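# Carry the orange-handled ring along the wire to the green end

## Task

Guide the ring with the orange handle along the wire until it reaches the green section at the far end, and leave it hanging there on its own. Nothing, the ring included, may ever contact the thin grey stretch of wire; any such contact fails the task at once. The result only counts if the ring stays put without the robot holding it, so open the gripper and pull the hand away at the end. Knocking anything off the table also fails.

## Robot and tools

Setup: one six-joint arm with a two-finger parallel gripper. Positions are reported in the scene frame: the origin sits on the table surface straight under the arm's base, +z is up, and +y is to the left when facing along +x. The base itself may be slightly tilted against the table. Loose objects can occasionally get a short shove from outside.

execute_actions takes "actions", a list holding one item or nothing. An empty list changes nothing and just reports the current state. A motion item is {"rows": [...], "steps": n} with n from 1 to 15 (15 if omitted); each control step lasts 1/30 s, one row is used per step, and when rows run out the final row keeps being used. A wait item is {"steps": n} with n up to 300 and no rows; it returns once that many steps have elapsed since the previous result, with your thinking time counted inside. The optional "pictures" boolean switches camera images on or off for that result.

Each row is one flat list of 9 numbers for the single arm, in this order: J1 waist, J2 shoulder, J3 elbow, J4 forearm roll, J5 wrist pitch, J6 wrist roll, then gripper position, gripper force_limit, gripper speed. The first six are absolute target angles in radians in joint space (the same values the Joint positions line prints), not offsets. Stated ranges: waist -3.491 to 3.491, shoulder -3.140 to 3.140, elbow -1.187 to 4.328, forearm roll -3.316 to 3.316, wrist pitch -3.140 to 3.140, wrist roll -3.927 to 3.927. The true end may differ by up to 0.010 rad. A target beyond an end by more than 0.010 rad that is also farther out than the joint's last reported angle gets the whole call refused, and nothing is sent. Targets past the real end are clipped to it, reported by a "joint sent to its limit" line (possibly referring to an earlier, still running action); absence of that line does not prove there is more room.

The last three numbers are each scaled from -1 to 1. position: +1 fully open (140 mm), about -0.8 pads touching, -1 keeps closing until blocked. force_limit: squeeze force, roughly 14 N at -1, 60 N at 0, 107 N at +1 on parts up to 40 mm wide. speed: pad gap rate, roughly 30 mm/s at -1, 140 at 0, 250 at +1. The fingers point along the gripper's +z and close along its y. end_effector_position is the midpoint between closed pads; fingertips extend about 33 mm past it when closed, 9 mm when fully open, and they travel about 24 mm farther from the arm while closing, so keep that margin above surfaces.

Motion limits: target rates are capped at 2.62 rad/s (waist, shoulder), 3.14 (elbow), 3.93 (the three wrist joints), with 0.5 s to reach full rate and all joints slowed together so they arrive at once. Each step's target is kept within 0.805 rad (waist, shoulder), 0.966 (elbow) or 1.21 (wrist joints) of the measured angle, and if the targets would put the hand more than 70 mm from where it is, all are pulled back toward the current angles. Big moves therefore take several calls. Between calls the arm keeps heading for the last row sent until it nearly stops moving, is blocked, or a step is HELD; only a new action makes it press or travel further.

Result lines: end_effector_position (metres) and end_effector_quat_wxyz give the hand pose in the scene frame, less accurate at long reach. Joint positions (rad) and Joint velocities (rad/s) are in column order. "joint command not followed" means the clearance check altered or blocked targets (mounting blocks and posts count as arm). HELD marks steps where your row was partly or wholly not sent. object_status: 0 moving, 1 blocked while opening, 2 blocked while closing (a grip), 3 reached the request or pads met (a thin item may still be held). To grip, send -1 and look for 2. Stopped fingers stay until position changes by 0.01 or more or the object yields or is lost; to tighten, raise force_limit and toggle position between -1 and -0.98. position_measured is in counts, 3 fully open to 230 pads together, not linear. Flange force is the estimated outside force on the gripper, including held weight, noisy especially around accelerations and sudden stops; "no reading" means no estimate. MOTOR HOT warns of heating from holding loads; OVER-TEMPERATURE FAULT means brakes are set until it cools.

Faults: if contact torque hits a joint's load limit (150 N m waist, shoulder, elbow; 37.6 N m each wrist joint, held weight included) or any outside force on the arm, tool or load reaches 150 N, the arm halts for 10 seconds, drops the rest of the call and yields to the contact. Avoid collisions, slamming, dropping or letting objects slip, pushing hard, and anything leaving the table. Keep the ring and the gripper clear of the grey wire at all times.

zoom_image takes "camera" (cam_head_left, cam_head_right, cam_high, cam_low or cam_wrist, each 504x504) and "region" [x0, y0, x1, y1] in pixels of that camera's latest image, origin top-left, at most 504 by 504, and returns an enlarged view.

finished_scene takes "scene", the number of the current scene, ends and grades it irreversibly, and reports success. Replying without any tool call also ends things, so always call a tool. Finish only after the ring hangs on the green part unaided and the gripper has opened and moved away.

Each tool is called after "Request:" as name(argument=value, ...), one argument or row to a line, values as JSON.

## Session

Request:
execute_actions(
  actions=[],
)

Scene clock: 0.00 s of 4900.00 s.
end_effector_position=(+0.5332, -0.1087, +0.3729) position_measured=3 object_status=3 end_effector_quat_wxyz=(-0.063, +0.997, -0.029, +0.045)
Joint positions: [-0.084  0.226  0.484 -0.13  -1.747  1.532]
Joint velocities: [ 0.002 -0.    -0.    -0.002  0.    -0.   ]
Flange force (N, the push that the arm receives, along the gripper's own x y z axes): no reading

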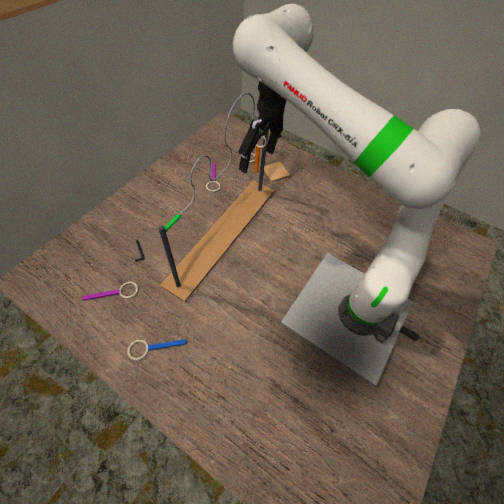

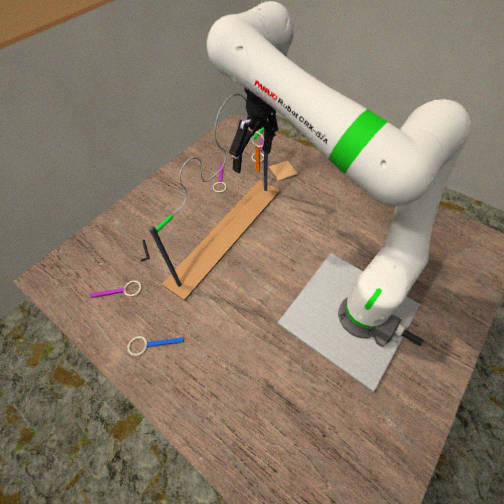

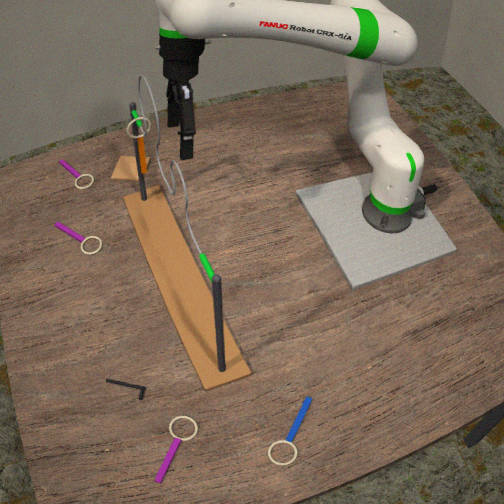

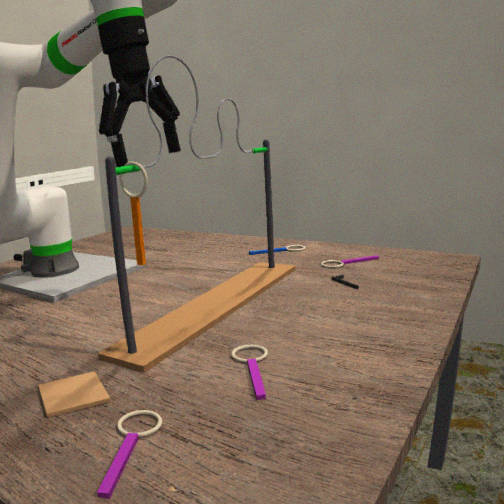

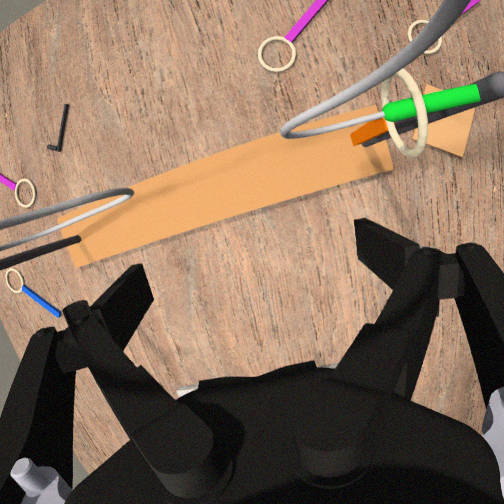

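Request:
execute_actions(
  actions=[
    {"rows": [[-0.084,-0.5,-0.242,-0.13,-1.747,1.532,1,0,0]], "steps": 15},
  ],
  pictures=false,
)

Request:
execute_actions(
  actions=[
    {"rows": [[-0.084,-0.5,-0.242,-0.13,-1.747,1.532,1,0,0]], "steps": 8},
  ],
  pictures=false,
)

Scene clock: 120.50 s of 4900.00 s.
end_effector_position=(+0.3795, -0.1014, +0.3774) position_measured=3 object_status=3 end_effector_quat_wxyz=(-0.063, +0.997, -0.029, +0.045)
Joint positions: [-0.084 -0.152  0.106 -0.13  -1.747  1.532]
Joint velocities: [ 0.    -0.967 -0.966 -0.     0.     0.   ]
Flange force (N, the push that the arm receives, along the gripper's own x y z axes): [-0.4 3.3 -0.8]
Steps of this call (steps 1 to 90: nothing new was sent; then 117.00 s passed at rest; steps 91 to 105: all 15 steps of this action). Readings (joint positions | what the end effector reports):
91: [-0.084 0.225 0.484 -0.130 -1.747 1.532] | position_measured=3 object_status=3
92: [-0.084 0.221 0.479 -0.130 -1.747 1.532] | position_measured=3 object_status=3
94: [-0.084 0.195 0.452 -0.130 -1.747 1.532] | position_measured=3 object_status=3
98: [-0.084 0.078 0.336 -0.130 -1.747 1.532] | position_measured=3 object_status=3
105: the state above

Scene clock: 120.77 s of 4900.00 s.
end_effector_position=(+0.2776, -0.0964, +0.3469) position_measured=3 object_status=3 end_effector_quat_wxyz=(-0.063, +0.997, -0.029, +0.045)
Joint positions: [-0.084 -0.412 -0.154 -0.13  -1.747  1.532]
Joint velocities: [ 0.001 -0.881 -0.88  -0.004  0.     0.   ]
Flange force (N, the push that the arm receives, along the gripper's own x y z axes): [-13.2 1.9 2.6]
Steps of this call (steps 1 to 8: all 8 steps of this action). Readings (joint positions | what the end effector reports):
1: [-0.084 -0.185 0.074 -0.130 -1.747 1.532] | position_measured=3 object_status=3
2: [-0.084 -0.217 0.041 -0.130 -1.747 1.532] | position_measured=3 object_status=3
4: [-0.084 -0.283 -0.025 -0.130 -1.747 1.532] | position_measured=3 object_status=3
8: the state above

Request:
execute_actions(
  actions=[
    {"rows": [[-0.2,-1.362,-0.9933,-3.1416,0.569,-1.5708,1,0,0]], "steps": 15},
  ],
  pictures=false,
)

Request:
execute_actions(
  actions=[
    {"steps": 75},
  ],
)

Scene clock: 123.20 s of 4900.00 s.
end_effector_position=(+0.3332, +0.0684, +0.3400) position_measured=3 object_status=3 end_effector_quat_wxyz=(-0.375, +0.854, -0.288, +0.217)
Joint positions: [-0.126 -0.809 -0.514 -0.642 -1.235  1.02 ]
Joint velocities: [-0.09  -0.666 -0.575 -1.347  1.343 -1.348]
Flange force (N, the push that the arm receives, along the gripper's own x y z axes): no reading
Steps of this call (steps 1 to 30: the robot went on to your last target; steps 31 to 58: nothing new was sent; steps 59 to 73: all 15 steps of this action). Readings (joint positions | what the end effector reports):
59: [-0.084 -0.501 -0.243 -0.131 -1.746 1.531] | position_measured=3 object_status=3
60: [-0.084 -0.505 -0.247 -0.138 -1.739 1.524] | position_measured=3 object_status=3
62: [-0.088 -0.532 -0.272 -0.178 -1.699 1.484] | position_measured=3 object_status=3
66: [-0.103 -0.637 -0.366 -0.337 -1.541 1.326] | position_measured=3 object_status=3
73: the state above

Scene clock: 125.70 s of 4900.00 s.
end_effector_position=(+0.3631, +0.0719, +0.3997) position_measured=3 object_status=3 end_effector_quat_wxyz=(+0.052, +0.769, -0.063, +0.634)
Joint positions: [-0.2   -1.362 -0.993 -3.142  0.569 -1.571]
Joint velocities: [ 0.    -0.     0.001  0.002 -0.     0.   ]
Flange force (N, the push that the arm receives, along the gripper's own x y z axes): no reading
Steps of this call (steps 1 to 60: the robot went on to your last target; steps 61 to 75: nothing new was sent). Readings (joint positions | what the end effector reports):
1: [-0.129 -0.831 -0.533 -0.689 -1.189 0.974] | position_measured=3 object_status=3
2: [-0.132 -0.853 -0.552 -0.736 -1.142 0.926] | position_measured=3 object_status=3
4: [-0.137 -0.895 -0.589 -0.833 -1.045 0.830] | position_measured=3 object_status=3
8: [-0.148 -0.973 -0.657 -1.038 -0.839 0.624] | position_measured=3 object_status=3
75: the state above
The arm was judged still, so your last target was given up. Only a new action makes it travel on or press farther. Fingers that are still opening or closing keep moving.

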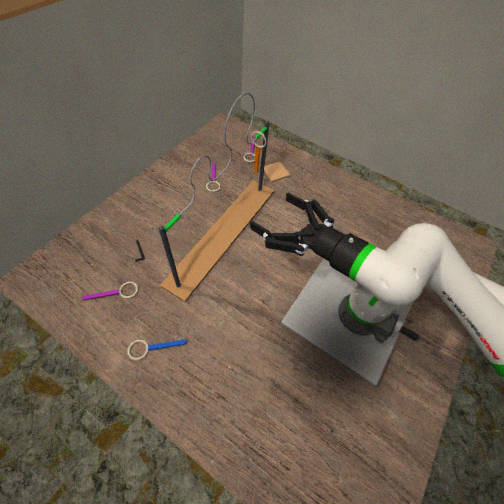

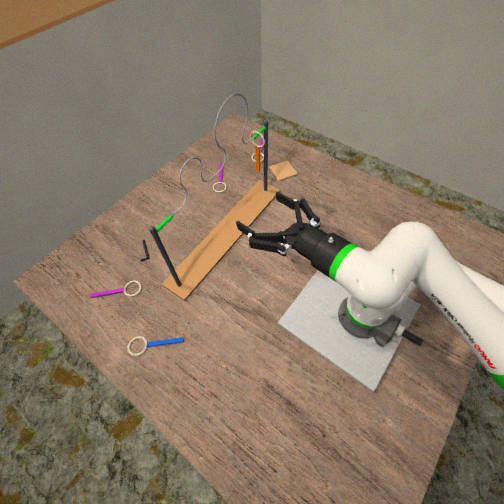

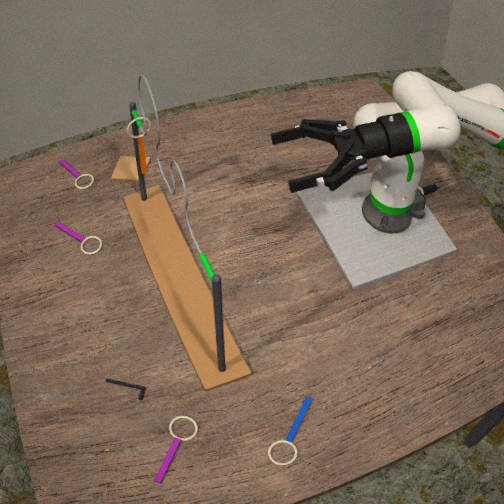

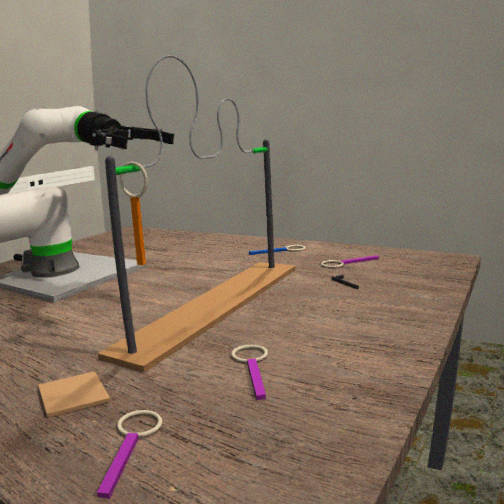

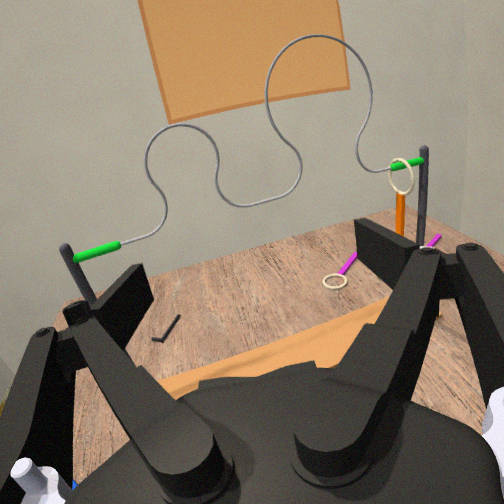

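Request:
zoom_image(
  camera="cam_wrist",
  region=[250, 20, 450, 220],
)

Request:
zoom_image(
  camera="cam_wrist",
  region=[50, 100, 250, 300],
)

Request:
zoom_image(
  camera="cam_wrist",
  region=[190, 110, 330, 250],
)

Region (250, 20, 450, 220) of cam_wrist's 504x504 image, scaled by 2.520, with more detail than that image has.

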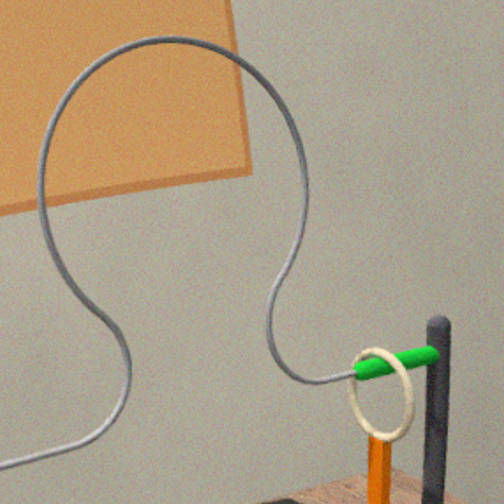

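Region (50, 100, 250, 300) of cam_wrist's 504x504 image, scaled by 2.520, with more detail than that image has.

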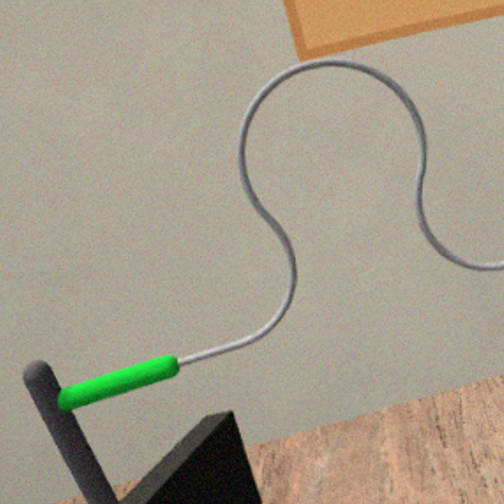

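Region (190, 110, 330, 250) of cam_wrist's 504x504 image, scaled by 3.600, with more detail than that image has.

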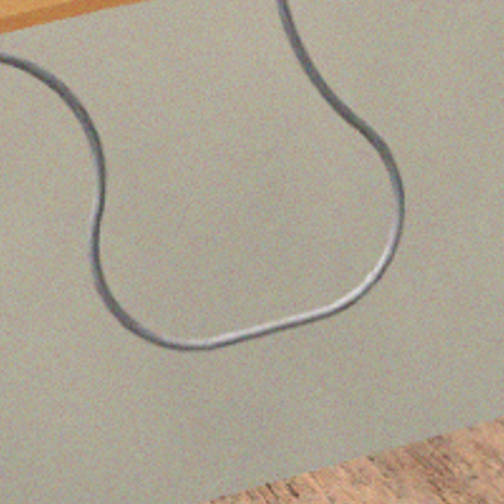

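Request:
execute_actions(
  actions=[
    {"rows": [[-0.2,-1.2,-0.5,-1.57,0.6,0,-0.4,0,0]], "steps": 15},
  ],
  pictures=false,
)

Request:
execute_actions(
  actions=[
    {"rows": [[-0.2,-1.2,-0.5,-1.57,0.6,0,-0.4,0,0]], "steps": 12},
  ],
  pictures=false,
)

Request:
execute_actions(
  actions=[
    {"rows": [[-0.2133,0.5756,-1.047,0,1.9226,1.5708,-0.4,0,0]], "steps": 15},
  ],
  pictures=false,
)

Request:
execute_actions(
  actions=[
    {"steps": 75},
  ],
)

Scene clock: 246.20 s of 4900.00 s.
end_effector_position=(+0.3492, -0.0529, +0.4851) position_measured=107 object_status=0 end_effector_quat_wxyz=(+0.487, +0.676, +0.206, +0.514)
Joint positions: [-0.2   -1.297 -0.796 -2.575  0.581 -1.004]
Joint velocities: [-0.     0.133  0.406  1.37   0.025  1.37 ]
Flange force (N, the push that the arm receives, along the gripper's own x y z axes): no reading
Steps of this call (steps 1 to 90: nothing new was sent; then 117.00 s passed at rest; steps 91 to 105: all 15 steps of this action). Readings (joint positions | what the end effector reports):
91: [-0.200 -1.362 -0.993 -3.141 0.569 -1.570] | position_measured=3 object_status=0
92: [-0.200 -1.361 -0.990 -3.134 0.569 -1.563] | position_measured=8 object_status=0
94: [-0.200 -1.356 -0.974 -3.094 0.570 -1.523] | position_measured=24 object_status=0
98: [-0.200 -1.333 -0.904 -2.917 0.575 -1.346] | position_measured=54 object_status=0
105: the state above

Scene clock: 246.60 s of 4900.00 s.
end_effector_position=(+0.2993, -0.1665, +0.6027) position_measured=179 object_status=0 end_effector_quat_wxyz=(+0.770, +0.494, +0.352, +0.198)
Joint positions: [-0.2   -1.247 -0.643 -2.054  0.591 -0.484]
Joint velocities: [0.002 0.117 0.357 1.202 0.022 1.204]
Flange force (N, the push that the arm receives, along the gripper's own x y z axes): no reading
Steps of this call (steps 1 to 12: all 12 steps of this action). Readings (joint positions | what the end effector reports):
1: [-0.200 -1.293 -0.783 -2.529 0.582 -0.958] | position_measured=115 object_status=0
2: [-0.200 -1.289 -0.769 -2.483 0.583 -0.913] | position_measured=122 object_status=0
4: [-0.200 -1.280 -0.743 -2.394 0.585 -0.823] | position_measured=137 object_status=0
8: [-0.200 -1.263 -0.692 -2.221 0.588 -0.650] | position_measured=168 object_status=0
12: the state above

Scene clock: 247.10 s of 4900.00 s.
end_effector_position=(+0.2546, -0.3336, +0.4831) position_measured=179 object_status=3 end_effector_quat_wxyz=(+0.681, +0.421, +0.508, -0.318)
Joint positions: [-0.204 -0.985 -0.732 -1.597  0.951 -0.026]
Joint velocities: [-0.013  0.792 -0.327  1.179  1.001  1.182]
Flange force (N, the push that the arm receives, along the gripper's own x y z axes): no reading
Steps of this call (steps 1 to 15: all 15 steps of this action). Readings (joint positions | what the end effector reports):
1: [-0.200 -1.243 -0.631 -2.014 0.592 -0.443] | position_measured=179 object_status=0
2: [-0.200 -1.237 -0.623 -1.979 0.596 -0.409] | position_measured=179 object_status=0
4: [-0.200 -1.210 -0.625 -1.932 0.627 -0.362] | position_measured=179 object_status=3
8: [-0.201 -1.139 -0.663 -1.828 0.736 -0.257] | position_measured=179 object_status=3
15: the state above

Scene clock: 249.60 s of 4900.00 s.
end_effector_position=(+0.5088, -0.2227, +0.2520) position_measured=179 object_status=3 end_effector_quat_wxyz=(+0.071, +0.588, -0.052, +0.804)
Joint positions: [-0.213  0.576 -1.047  0.     1.923  1.571]
Joint velocities: [0.002 0.    0.    0.    0.    0.   ]
Flange force (N, the push that the arm receives, along the gripper's own x y z axes): [-1.3 8.5 -4.8]
Steps of this call (steps 1 to 75: the robot went on to your last target). Readings (joint positions | what the end effector reports):
1: [-0.204 -0.957 -0.744 -1.555 0.986 0.015] | position_measured=179 object_status=3
2: [-0.204 -0.926 -0.756 -1.509 1.023 0.062] | position_measured=179 object_status=3
4: [-0.205 -0.852 -0.784 -1.397 1.110 0.173] | position_measured=179 object_status=3
8: [-0.207 -0.652 -0.851 -1.098 1.316 0.472] | position_measured=179 object_status=3
75: the state above
The arm was judged still, so your last target was given up. Only a new action makes it travel on or press farther. Fingers that are still opening or closing keep moving.

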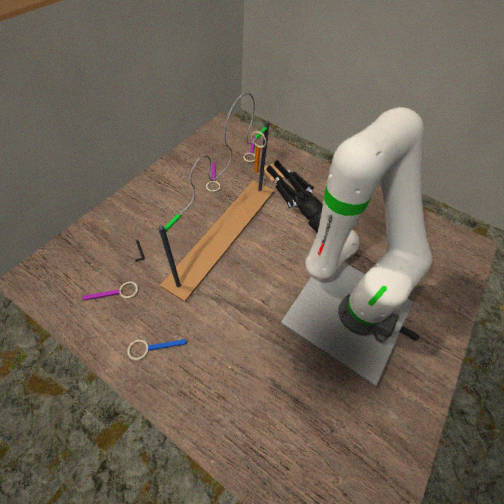

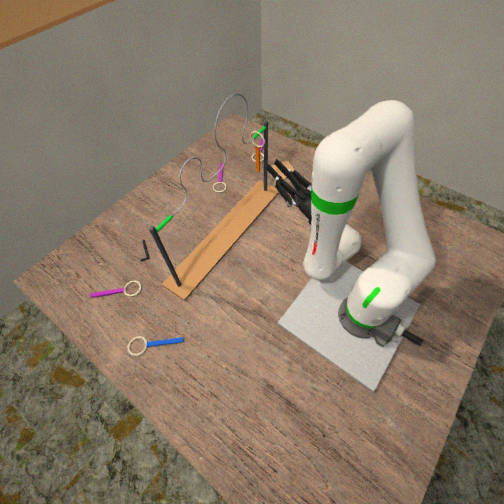

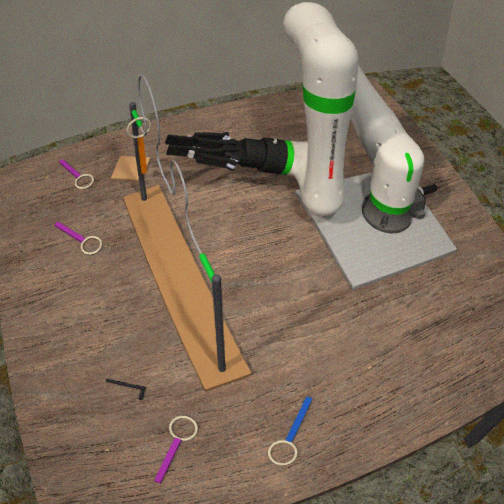

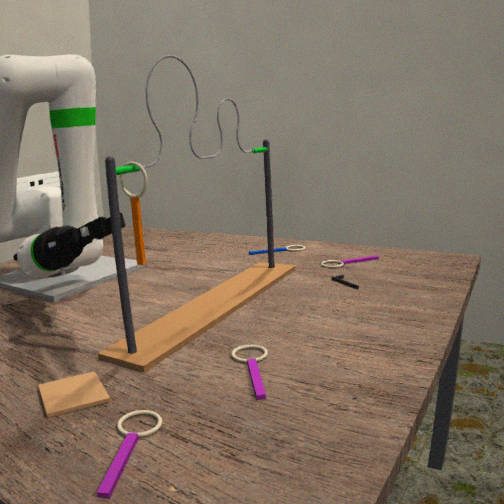

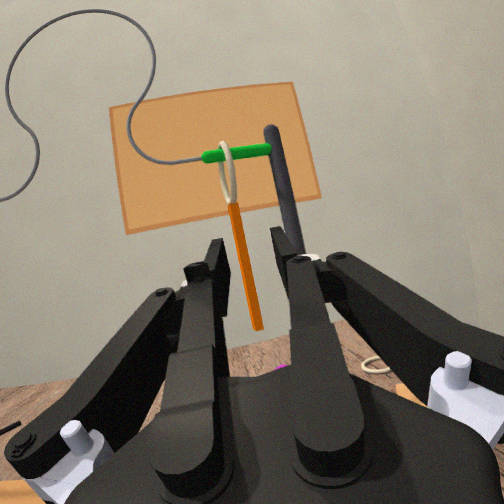

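Request:
zoom_image(
  camera="cam_wrist",
  region=[110, 100, 330, 340],
)

Request:
zoom_image(
  camera="cam_wrist",
  region=[180, 115, 300, 235],
)

Request:
zoom_image(
  camera="cam_high",
  region=[100, 70, 260, 230],
)

Request:
zoom_image(
  camera="cam_low",
  region=[0, 140, 180, 320],
)

Region (110, 100, 330, 340) of cam_wrist's 504x504 image, scaled by 2.100, with more detail than that image has; it fills the left 462 columns of this view, and the rest is white.

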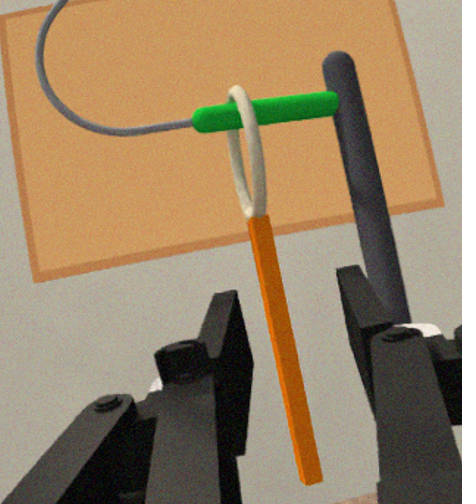

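Region (180, 115, 300, 235) of cam_wrist's 504x504 image, scaled by 4.200, with more detail than that image has.

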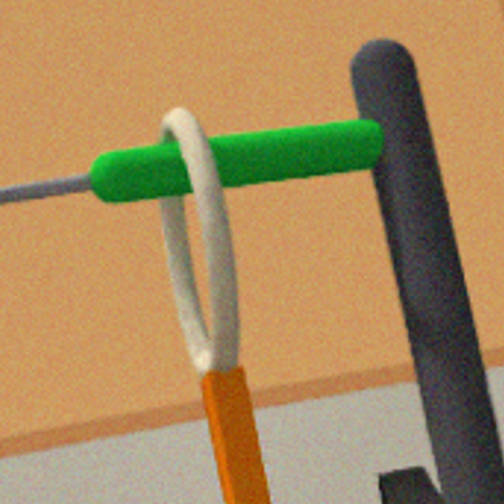

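Region (100, 70, 260, 230) of cam_high's 504x504 image, scaled by 3.150, with more detail than that image has.

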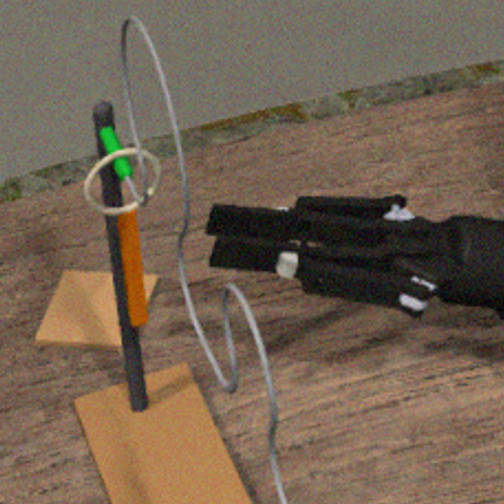

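Region (0, 140, 180, 320) of cam_low's 504x504 image, scaled by 2.800, with more detail than that image has.

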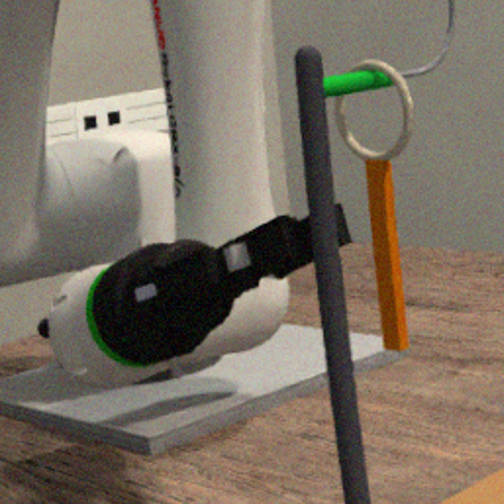

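Request:
execute_actions(
  actions=[
    {"rows": [[-0.2055,0.8232,-0.8063,0,2.1531,1.5708,-0.48,0,-0.5]], "steps": 14},
  ],
  pictures=false,
)

Request:
execute_actions(
  actions=[
    {"rows": [[-0.2055,0.8212,-0.7255,0,2.0703,1.5708,-0.48,0,-0.5]], "steps": 15},
  ],
)

Request:
zoom_image(
  camera="cam_wrist",
  region=[150, 80, 350, 280],
)

Request:
zoom_image(
  camera="cam_high",
  region=[100, 90, 220, 210],
)

Request:
zoom_image(
  camera="cam_low",
  region=[0, 140, 180, 320],
)

Scene clock: 327.07 s of 4900.00 s.
end_effector_position=(+0.5088, -0.2227, +0.2520) position_measured=190 object_status=3 end_effector_quat_wxyz=(+0.071, +0.588, -0.052, +0.804)
Joint positions: [-0.213  0.576 -1.047  0.     1.923  1.571]
Joint velocities: [-0.001  0.001  0.    -0.    -0.     0.   ]
Flange force (N, the push that the arm receives, along the gripper's own x y z axes): [2.8 8.9 -4.1]
A step of this action was HELD (marked below), so the robot has no last target. The arm can still carry out the HELD step.
Steps of this call (steps 1 to 90: nothing new was sent; then 74.00 s passed at rest; steps 91 to 104: all 14 steps of this action). Readings (joint positions | what the end effector reports):
91: [-0.213 0.576 -1.047 0.000 1.923 1.571] | position_measured=179 object_status=0 HELD
92: [-0.213 0.576 -1.047 0.000 1.923 1.571] | position_measured=182 object_status=0 HELD
93: [-0.213 0.576 -1.047 0.000 1.923 1.571] | position_measured=187 object_status=0 HELD
94: [-0.213 0.576 -1.047 0.000 1.923 1.571] | position_measured=189 object_status=0 HELD
95: [-0.213 0.576 -1.047 0.000 1.923 1.571] | position_measured=190 object_status=0 HELD
96: [-0.213 0.576 -1.047 0.000 1.923 1.571] | position_measured=190 object_status=0 HELD
97: [-0.213 0.576 -1.047 -0.000 1.923 1.571] | position_measured=190 object_status=0 HELD
98: [-0.213 0.576 -1.047 0.000 1.923 1.571] | position_measured=190 object_status=0 HELD
99: [-0.213 0.576 -1.047 0.000 1.923 1.571] | position_measured=190 object_status=0 HELD
100: [-0.213 0.576 -1.047 0.000 1.923 1.571] | position_measured=190 object_status=3 HELD
101: [-0.213 0.576 -1.047 0.000 1.923 1.571] | position_measured=190 object_status=3 HELD
102: [-0.213 0.576 -1.047 0.000 1.923 1.571] | position_measured=190 object_status=3 HELD
103: [-0.213 0.576 -1.047 0.000 1.923 1.571] | position_measured=190 object_status=3 HELD
104: the state above HELD
joint command not followed: on one or more control steps a check withheld the commanded joint targets, and the robot was not sent them on those steps. On the call's last step the targets were still withheld.
cause: the commanded joint targets would bring two parts of the arm too close to each other (joints 1 (waist) to 5 (wrist pitch) lie between them); next, command targets that bring no two parts of the arm closer together.

Scene clock: 327.57 s of 4900.00 s.
end_effector_position=(+0.5213, -0.2244, +0.2545) position_measured=190 object_status=3 end_effector_quat_wxyz=(+0.071, +0.576, -0.051, +0.813)
Joint positions: [-0.212  0.609 -1.003 -0.     1.943  1.571]
Joint velocities: [ 0.006  0.152  0.199  0.002  0.091 -0.   ]
Flange force (N, the push that the arm receives, along the gripper's own x y z axes): [-0.8 4.4 -6.0]
Steps of this call (steps 1 to 15: all 15 steps of this action). Readings (joint positions | what the end effector reports):
1: [-0.213 0.576 -1.047 0.000 1.923 1.571] | position_measured=190 object_status=3
2: [-0.213 0.576 -1.047 0.000 1.923 1.571] | position_measured=190 object_status=3
4: [-0.213 0.577 -1.045 0.000 1.923 1.571] | position_measured=190 object_status=3
8: [-0.213 0.583 -1.038 0.000 1.927 1.571] | position_measured=190 object_status=3
15: the state above

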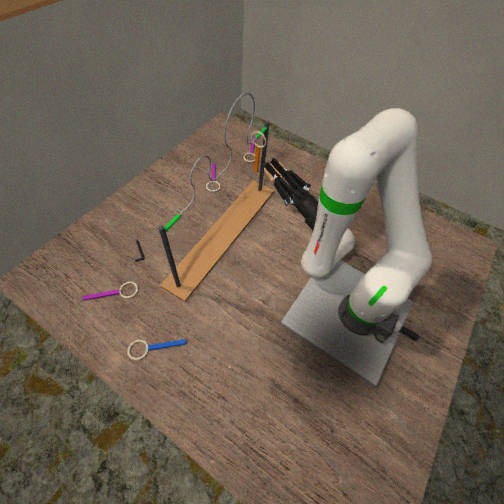

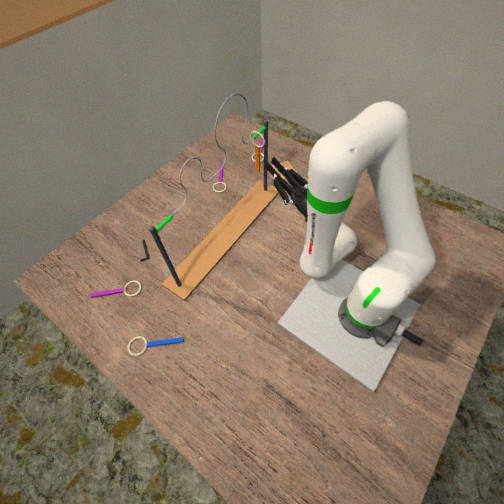

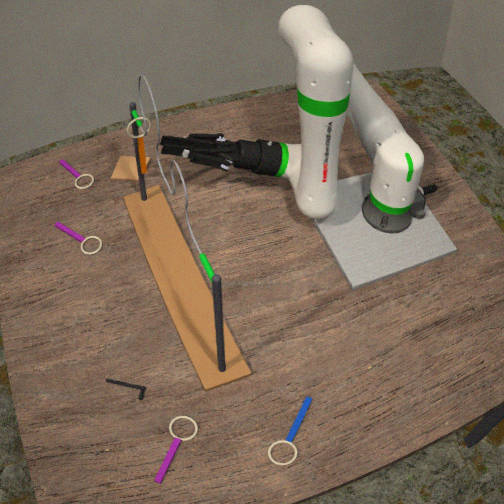

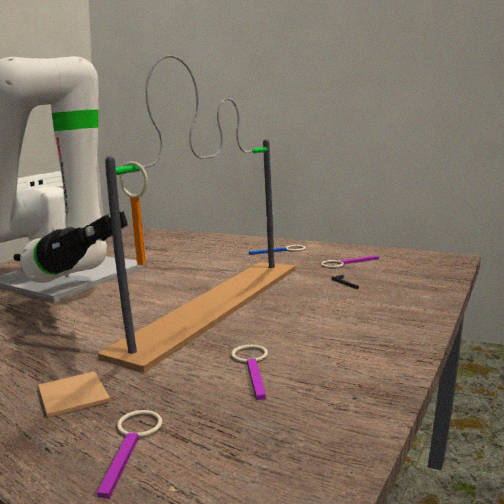

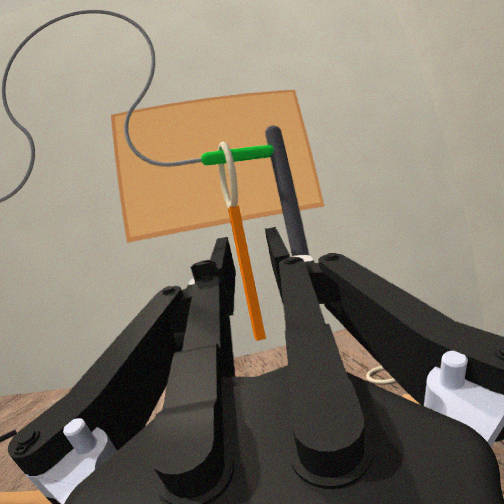

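Region (150, 80, 350, 280) of cam_wrist's 504x504 image, scaled by 2.520, with more detail than that image has.

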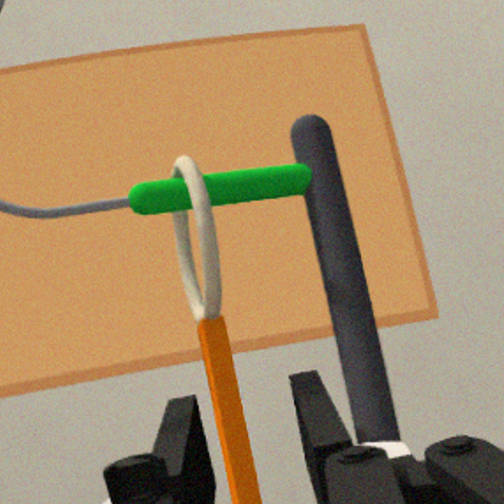

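Region (100, 90, 220, 210) of cam_high's 504x504 image, scaled by 4.200, with more detail than that image has.

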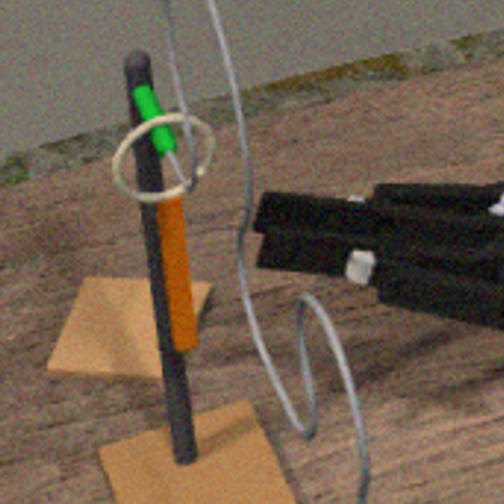

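Region (0, 140, 180, 320) of cam_low's 504x504 image, scaled by 2.800, with more detail than that image has.

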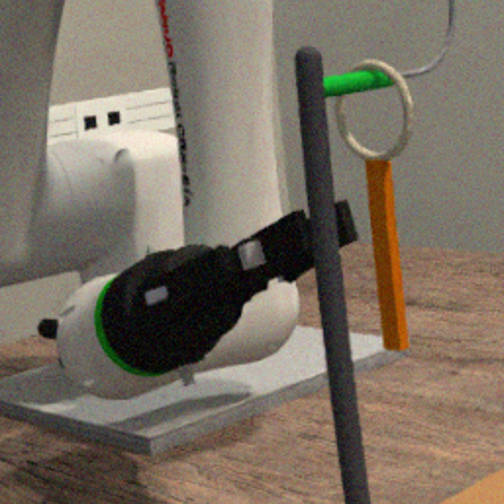

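Request:
execute_actions(
  actions=[
    {"steps": 20},
  ],
)

Request:
zoom_image(
  camera="cam_wrist",
  region=[150, 80, 350, 280],
)

Request:
zoom_image(
  camera="cam_high",
  region=[100, 90, 220, 210],
)

Request:
zoom_image(
  camera="cam_low",
  region=[0, 140, 180, 320],
)

Scene clock: 338.87 s of 4900.00 s.
end_effector_position=(+0.5836, -0.2315, +0.2612) position_measured=190 object_status=3 end_effector_quat_wxyz=(+0.073, +0.500, -0.043, +0.862)
Joint positions: [-0.206  0.807 -0.743 -0.     2.062  1.571]
Joint velocities: [ 0.    -0.001  0.     0.    -0.     0.   ]
Flange force (N, the push that the arm receives, along the gripper's own x y z axes): [27.0 9.1 1.3]
FORCE FAULT: contact force on the arm reached its limit, and the arm stopped for 10 seconds. The contact can be on any part of the arm, not only on its tool. The arm's remaining commands of this call were not run. The arm holds still and accepts commands again. Move the arm away from the contact; if what it grips holds it there, let go first. Pushing or pulling that hard again can fault the arm again.
The stop began at step 39 of this call (marked STOPPED below). From that step on the arm followed nothing that you had sent. Nothing is kept back now, and the robot has no last target.
Steps of this call (steps 1 to 38: the robot went on to your last target; steps 39 to 339: the stop). Readings (joint positions | what the end effector reports):
1: [-0.212 0.615 -0.996 0.000 1.946 1.571] | position_measured=190 object_status=3
2: [-0.212 0.620 -0.989 0.000 1.949 1.571] | position_measured=190 object_status=3
4: [-0.212 0.630 -0.975 0.000 1.956 1.571] | position_measured=190 object_status=3
8: [-0.211 0.651 -0.948 0.000 1.968 1.571] | position_measured=190 object_status=3
39: [-0.206 0.807 -0.743 -0.000 2.062 1.571] | position_measured=190 object_status=3 STOPPED
339: the state above

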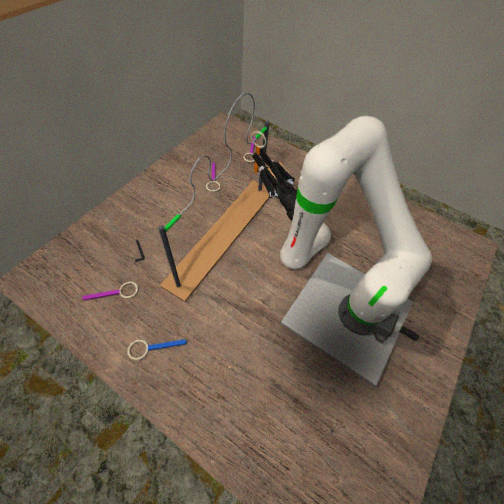

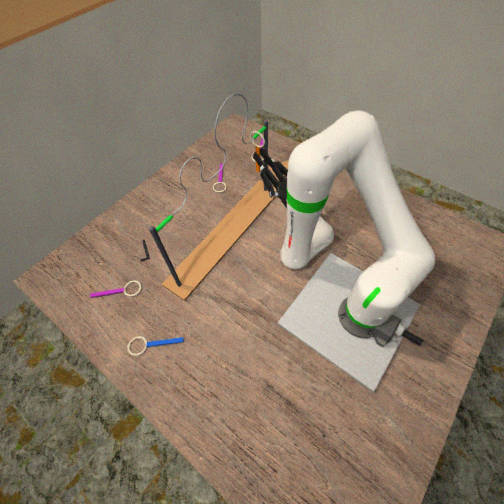

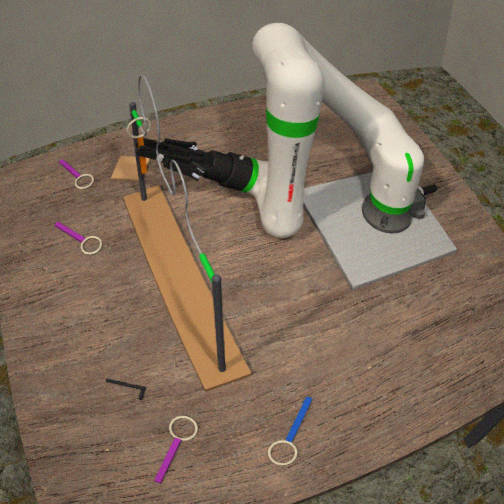

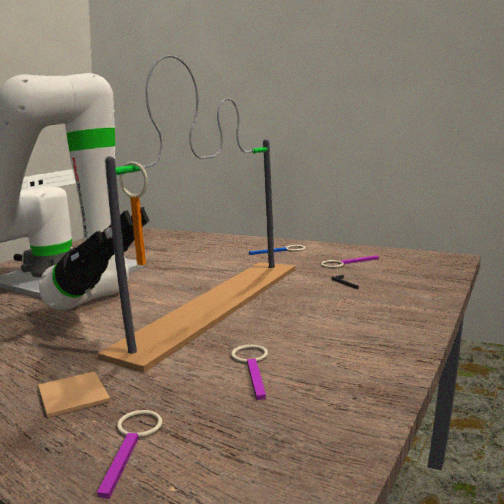

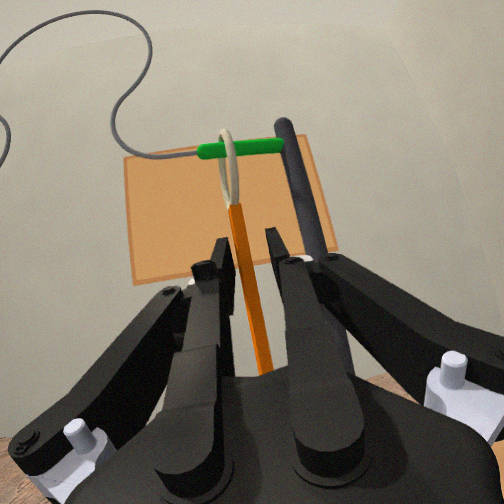

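Region (150, 80, 350, 280) of cam_wrist's 504x504 image, scaled by 2.520, with more detail than that image has.

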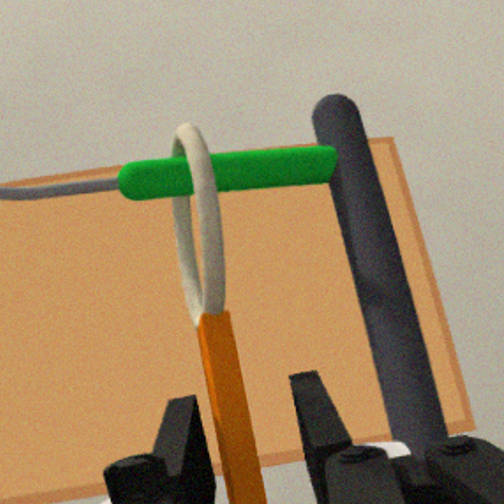

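Region (100, 90, 220, 210) of cam_high's 504x504 image, scaled by 4.200, with more detail than that image has.

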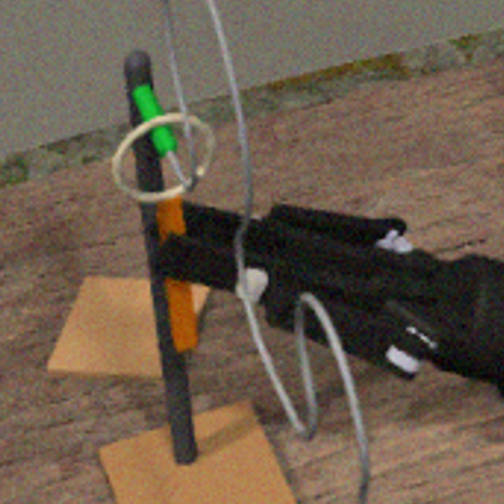

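Region (0, 140, 180, 320) of cam_low's 504x504 image, scaled by 2.800, with more detail than that image has.

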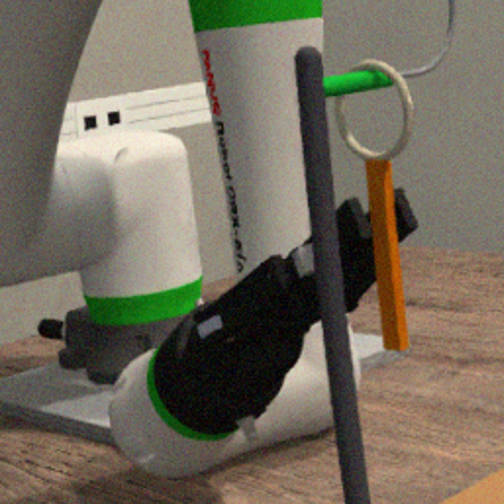

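Request:
execute_actions(
  actions=[
    {"rows": [[-0.2005,0.7256,-0.7774,0,1.9568,1.5708,-0.48,0,-0.5]], "steps": 15},
  ],
)

Request:
zoom_image(
  camera="cam_wrist",
  region=[150, 80, 350, 280],
)

Request:
zoom_image(
  camera="cam_high",
  region=[100, 90, 220, 210],
)

Request:
zoom_image(
  camera="cam_low",
  region=[60, 140, 200, 280],
)

Scene clock: 365.77 s of 4900.00 s.
end_effector_position=(+0.5905, -0.2292, +0.2667) position_measured=190 object_status=3 end_effector_quat_wxyz=(+0.069, +0.525, -0.043, +0.847)
Joint positions: [-0.201  0.726 -0.777 -0.     1.957  1.571]
Joint velocities: [-0.     0.001  0.    -0.    -0.    -0.   ]
Flange force (N, the push that the arm receives, along the gripper's own x y z axes): [-1.2 4.3 -2.9]
Steps of this call (steps 1 to 90: nothing new was sent; then 23.40 s passed at rest; steps 91 to 105: all 15 steps of this action). Readings (joint positions | what the end effector reports):
91: [-0.206 0.806 -0.743 -0.000 2.061 1.571] | position_measured=190 object_status=3
92: [-0.206 0.802 -0.745 -0.000 2.055 1.571] | position_measured=190 object_status=3
94: [-0.204 0.775 -0.756 -0.000 2.021 1.571] | position_measured=190 object_status=3
98: [-0.201 0.726 -0.777 -0.000 1.958 1.571] | position_measured=190 object_status=3
105: the state above

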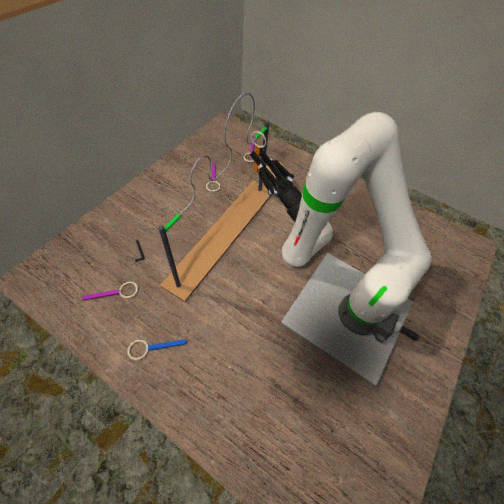

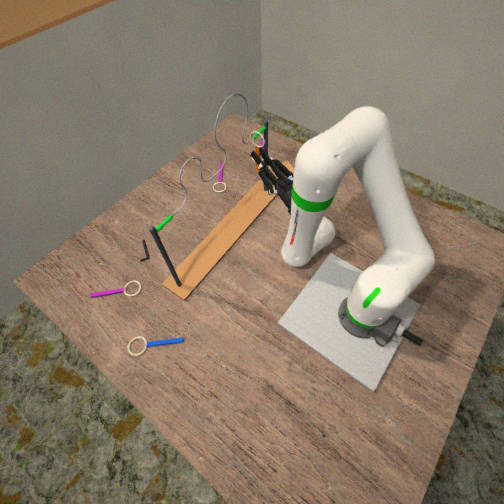

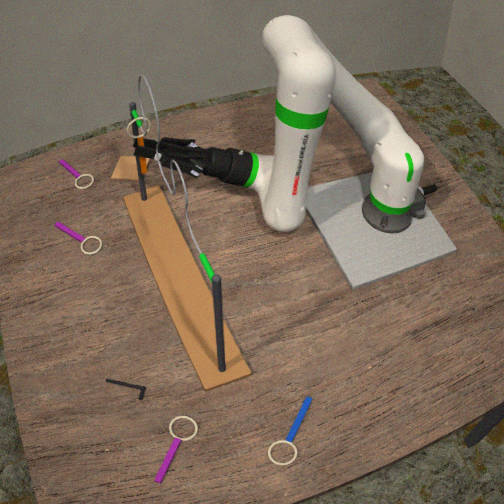

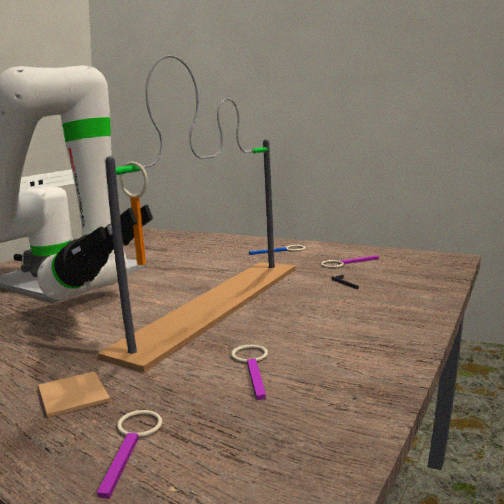

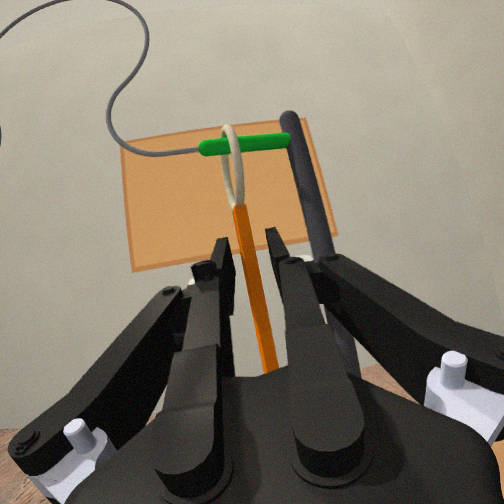

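Region (150, 80, 350, 280) of cam_wrist's 504x504 image, scaled by 2.520, with more detail than that image has.

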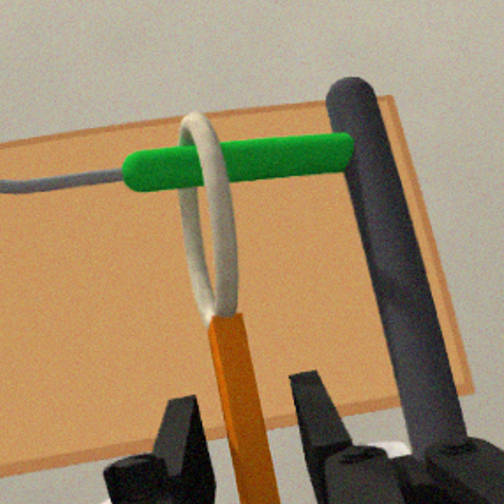

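Region (100, 90, 220, 210) of cam_high's 504x504 image, scaled by 4.200, with more detail than that image has.

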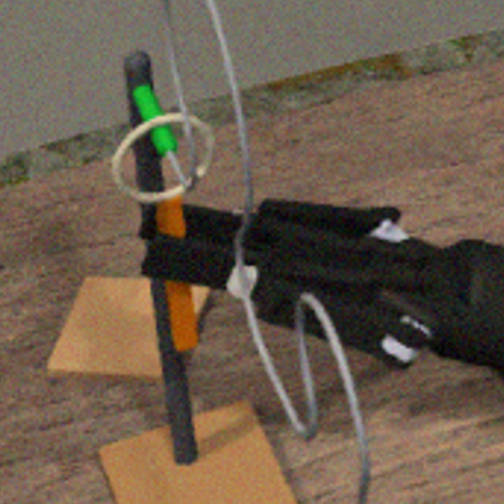

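Region (60, 140, 200, 280) of cam_low's 504x504 image, scaled by 3.600, with more detail than that image has.

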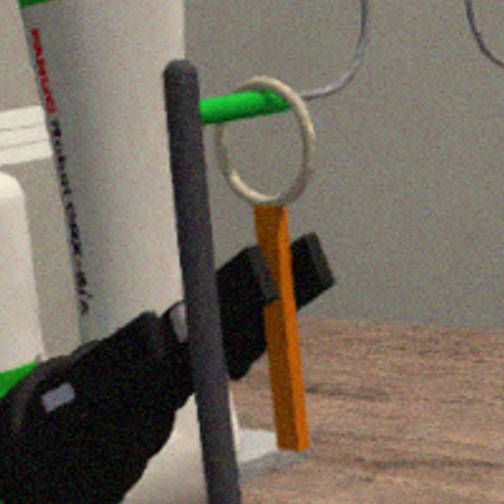

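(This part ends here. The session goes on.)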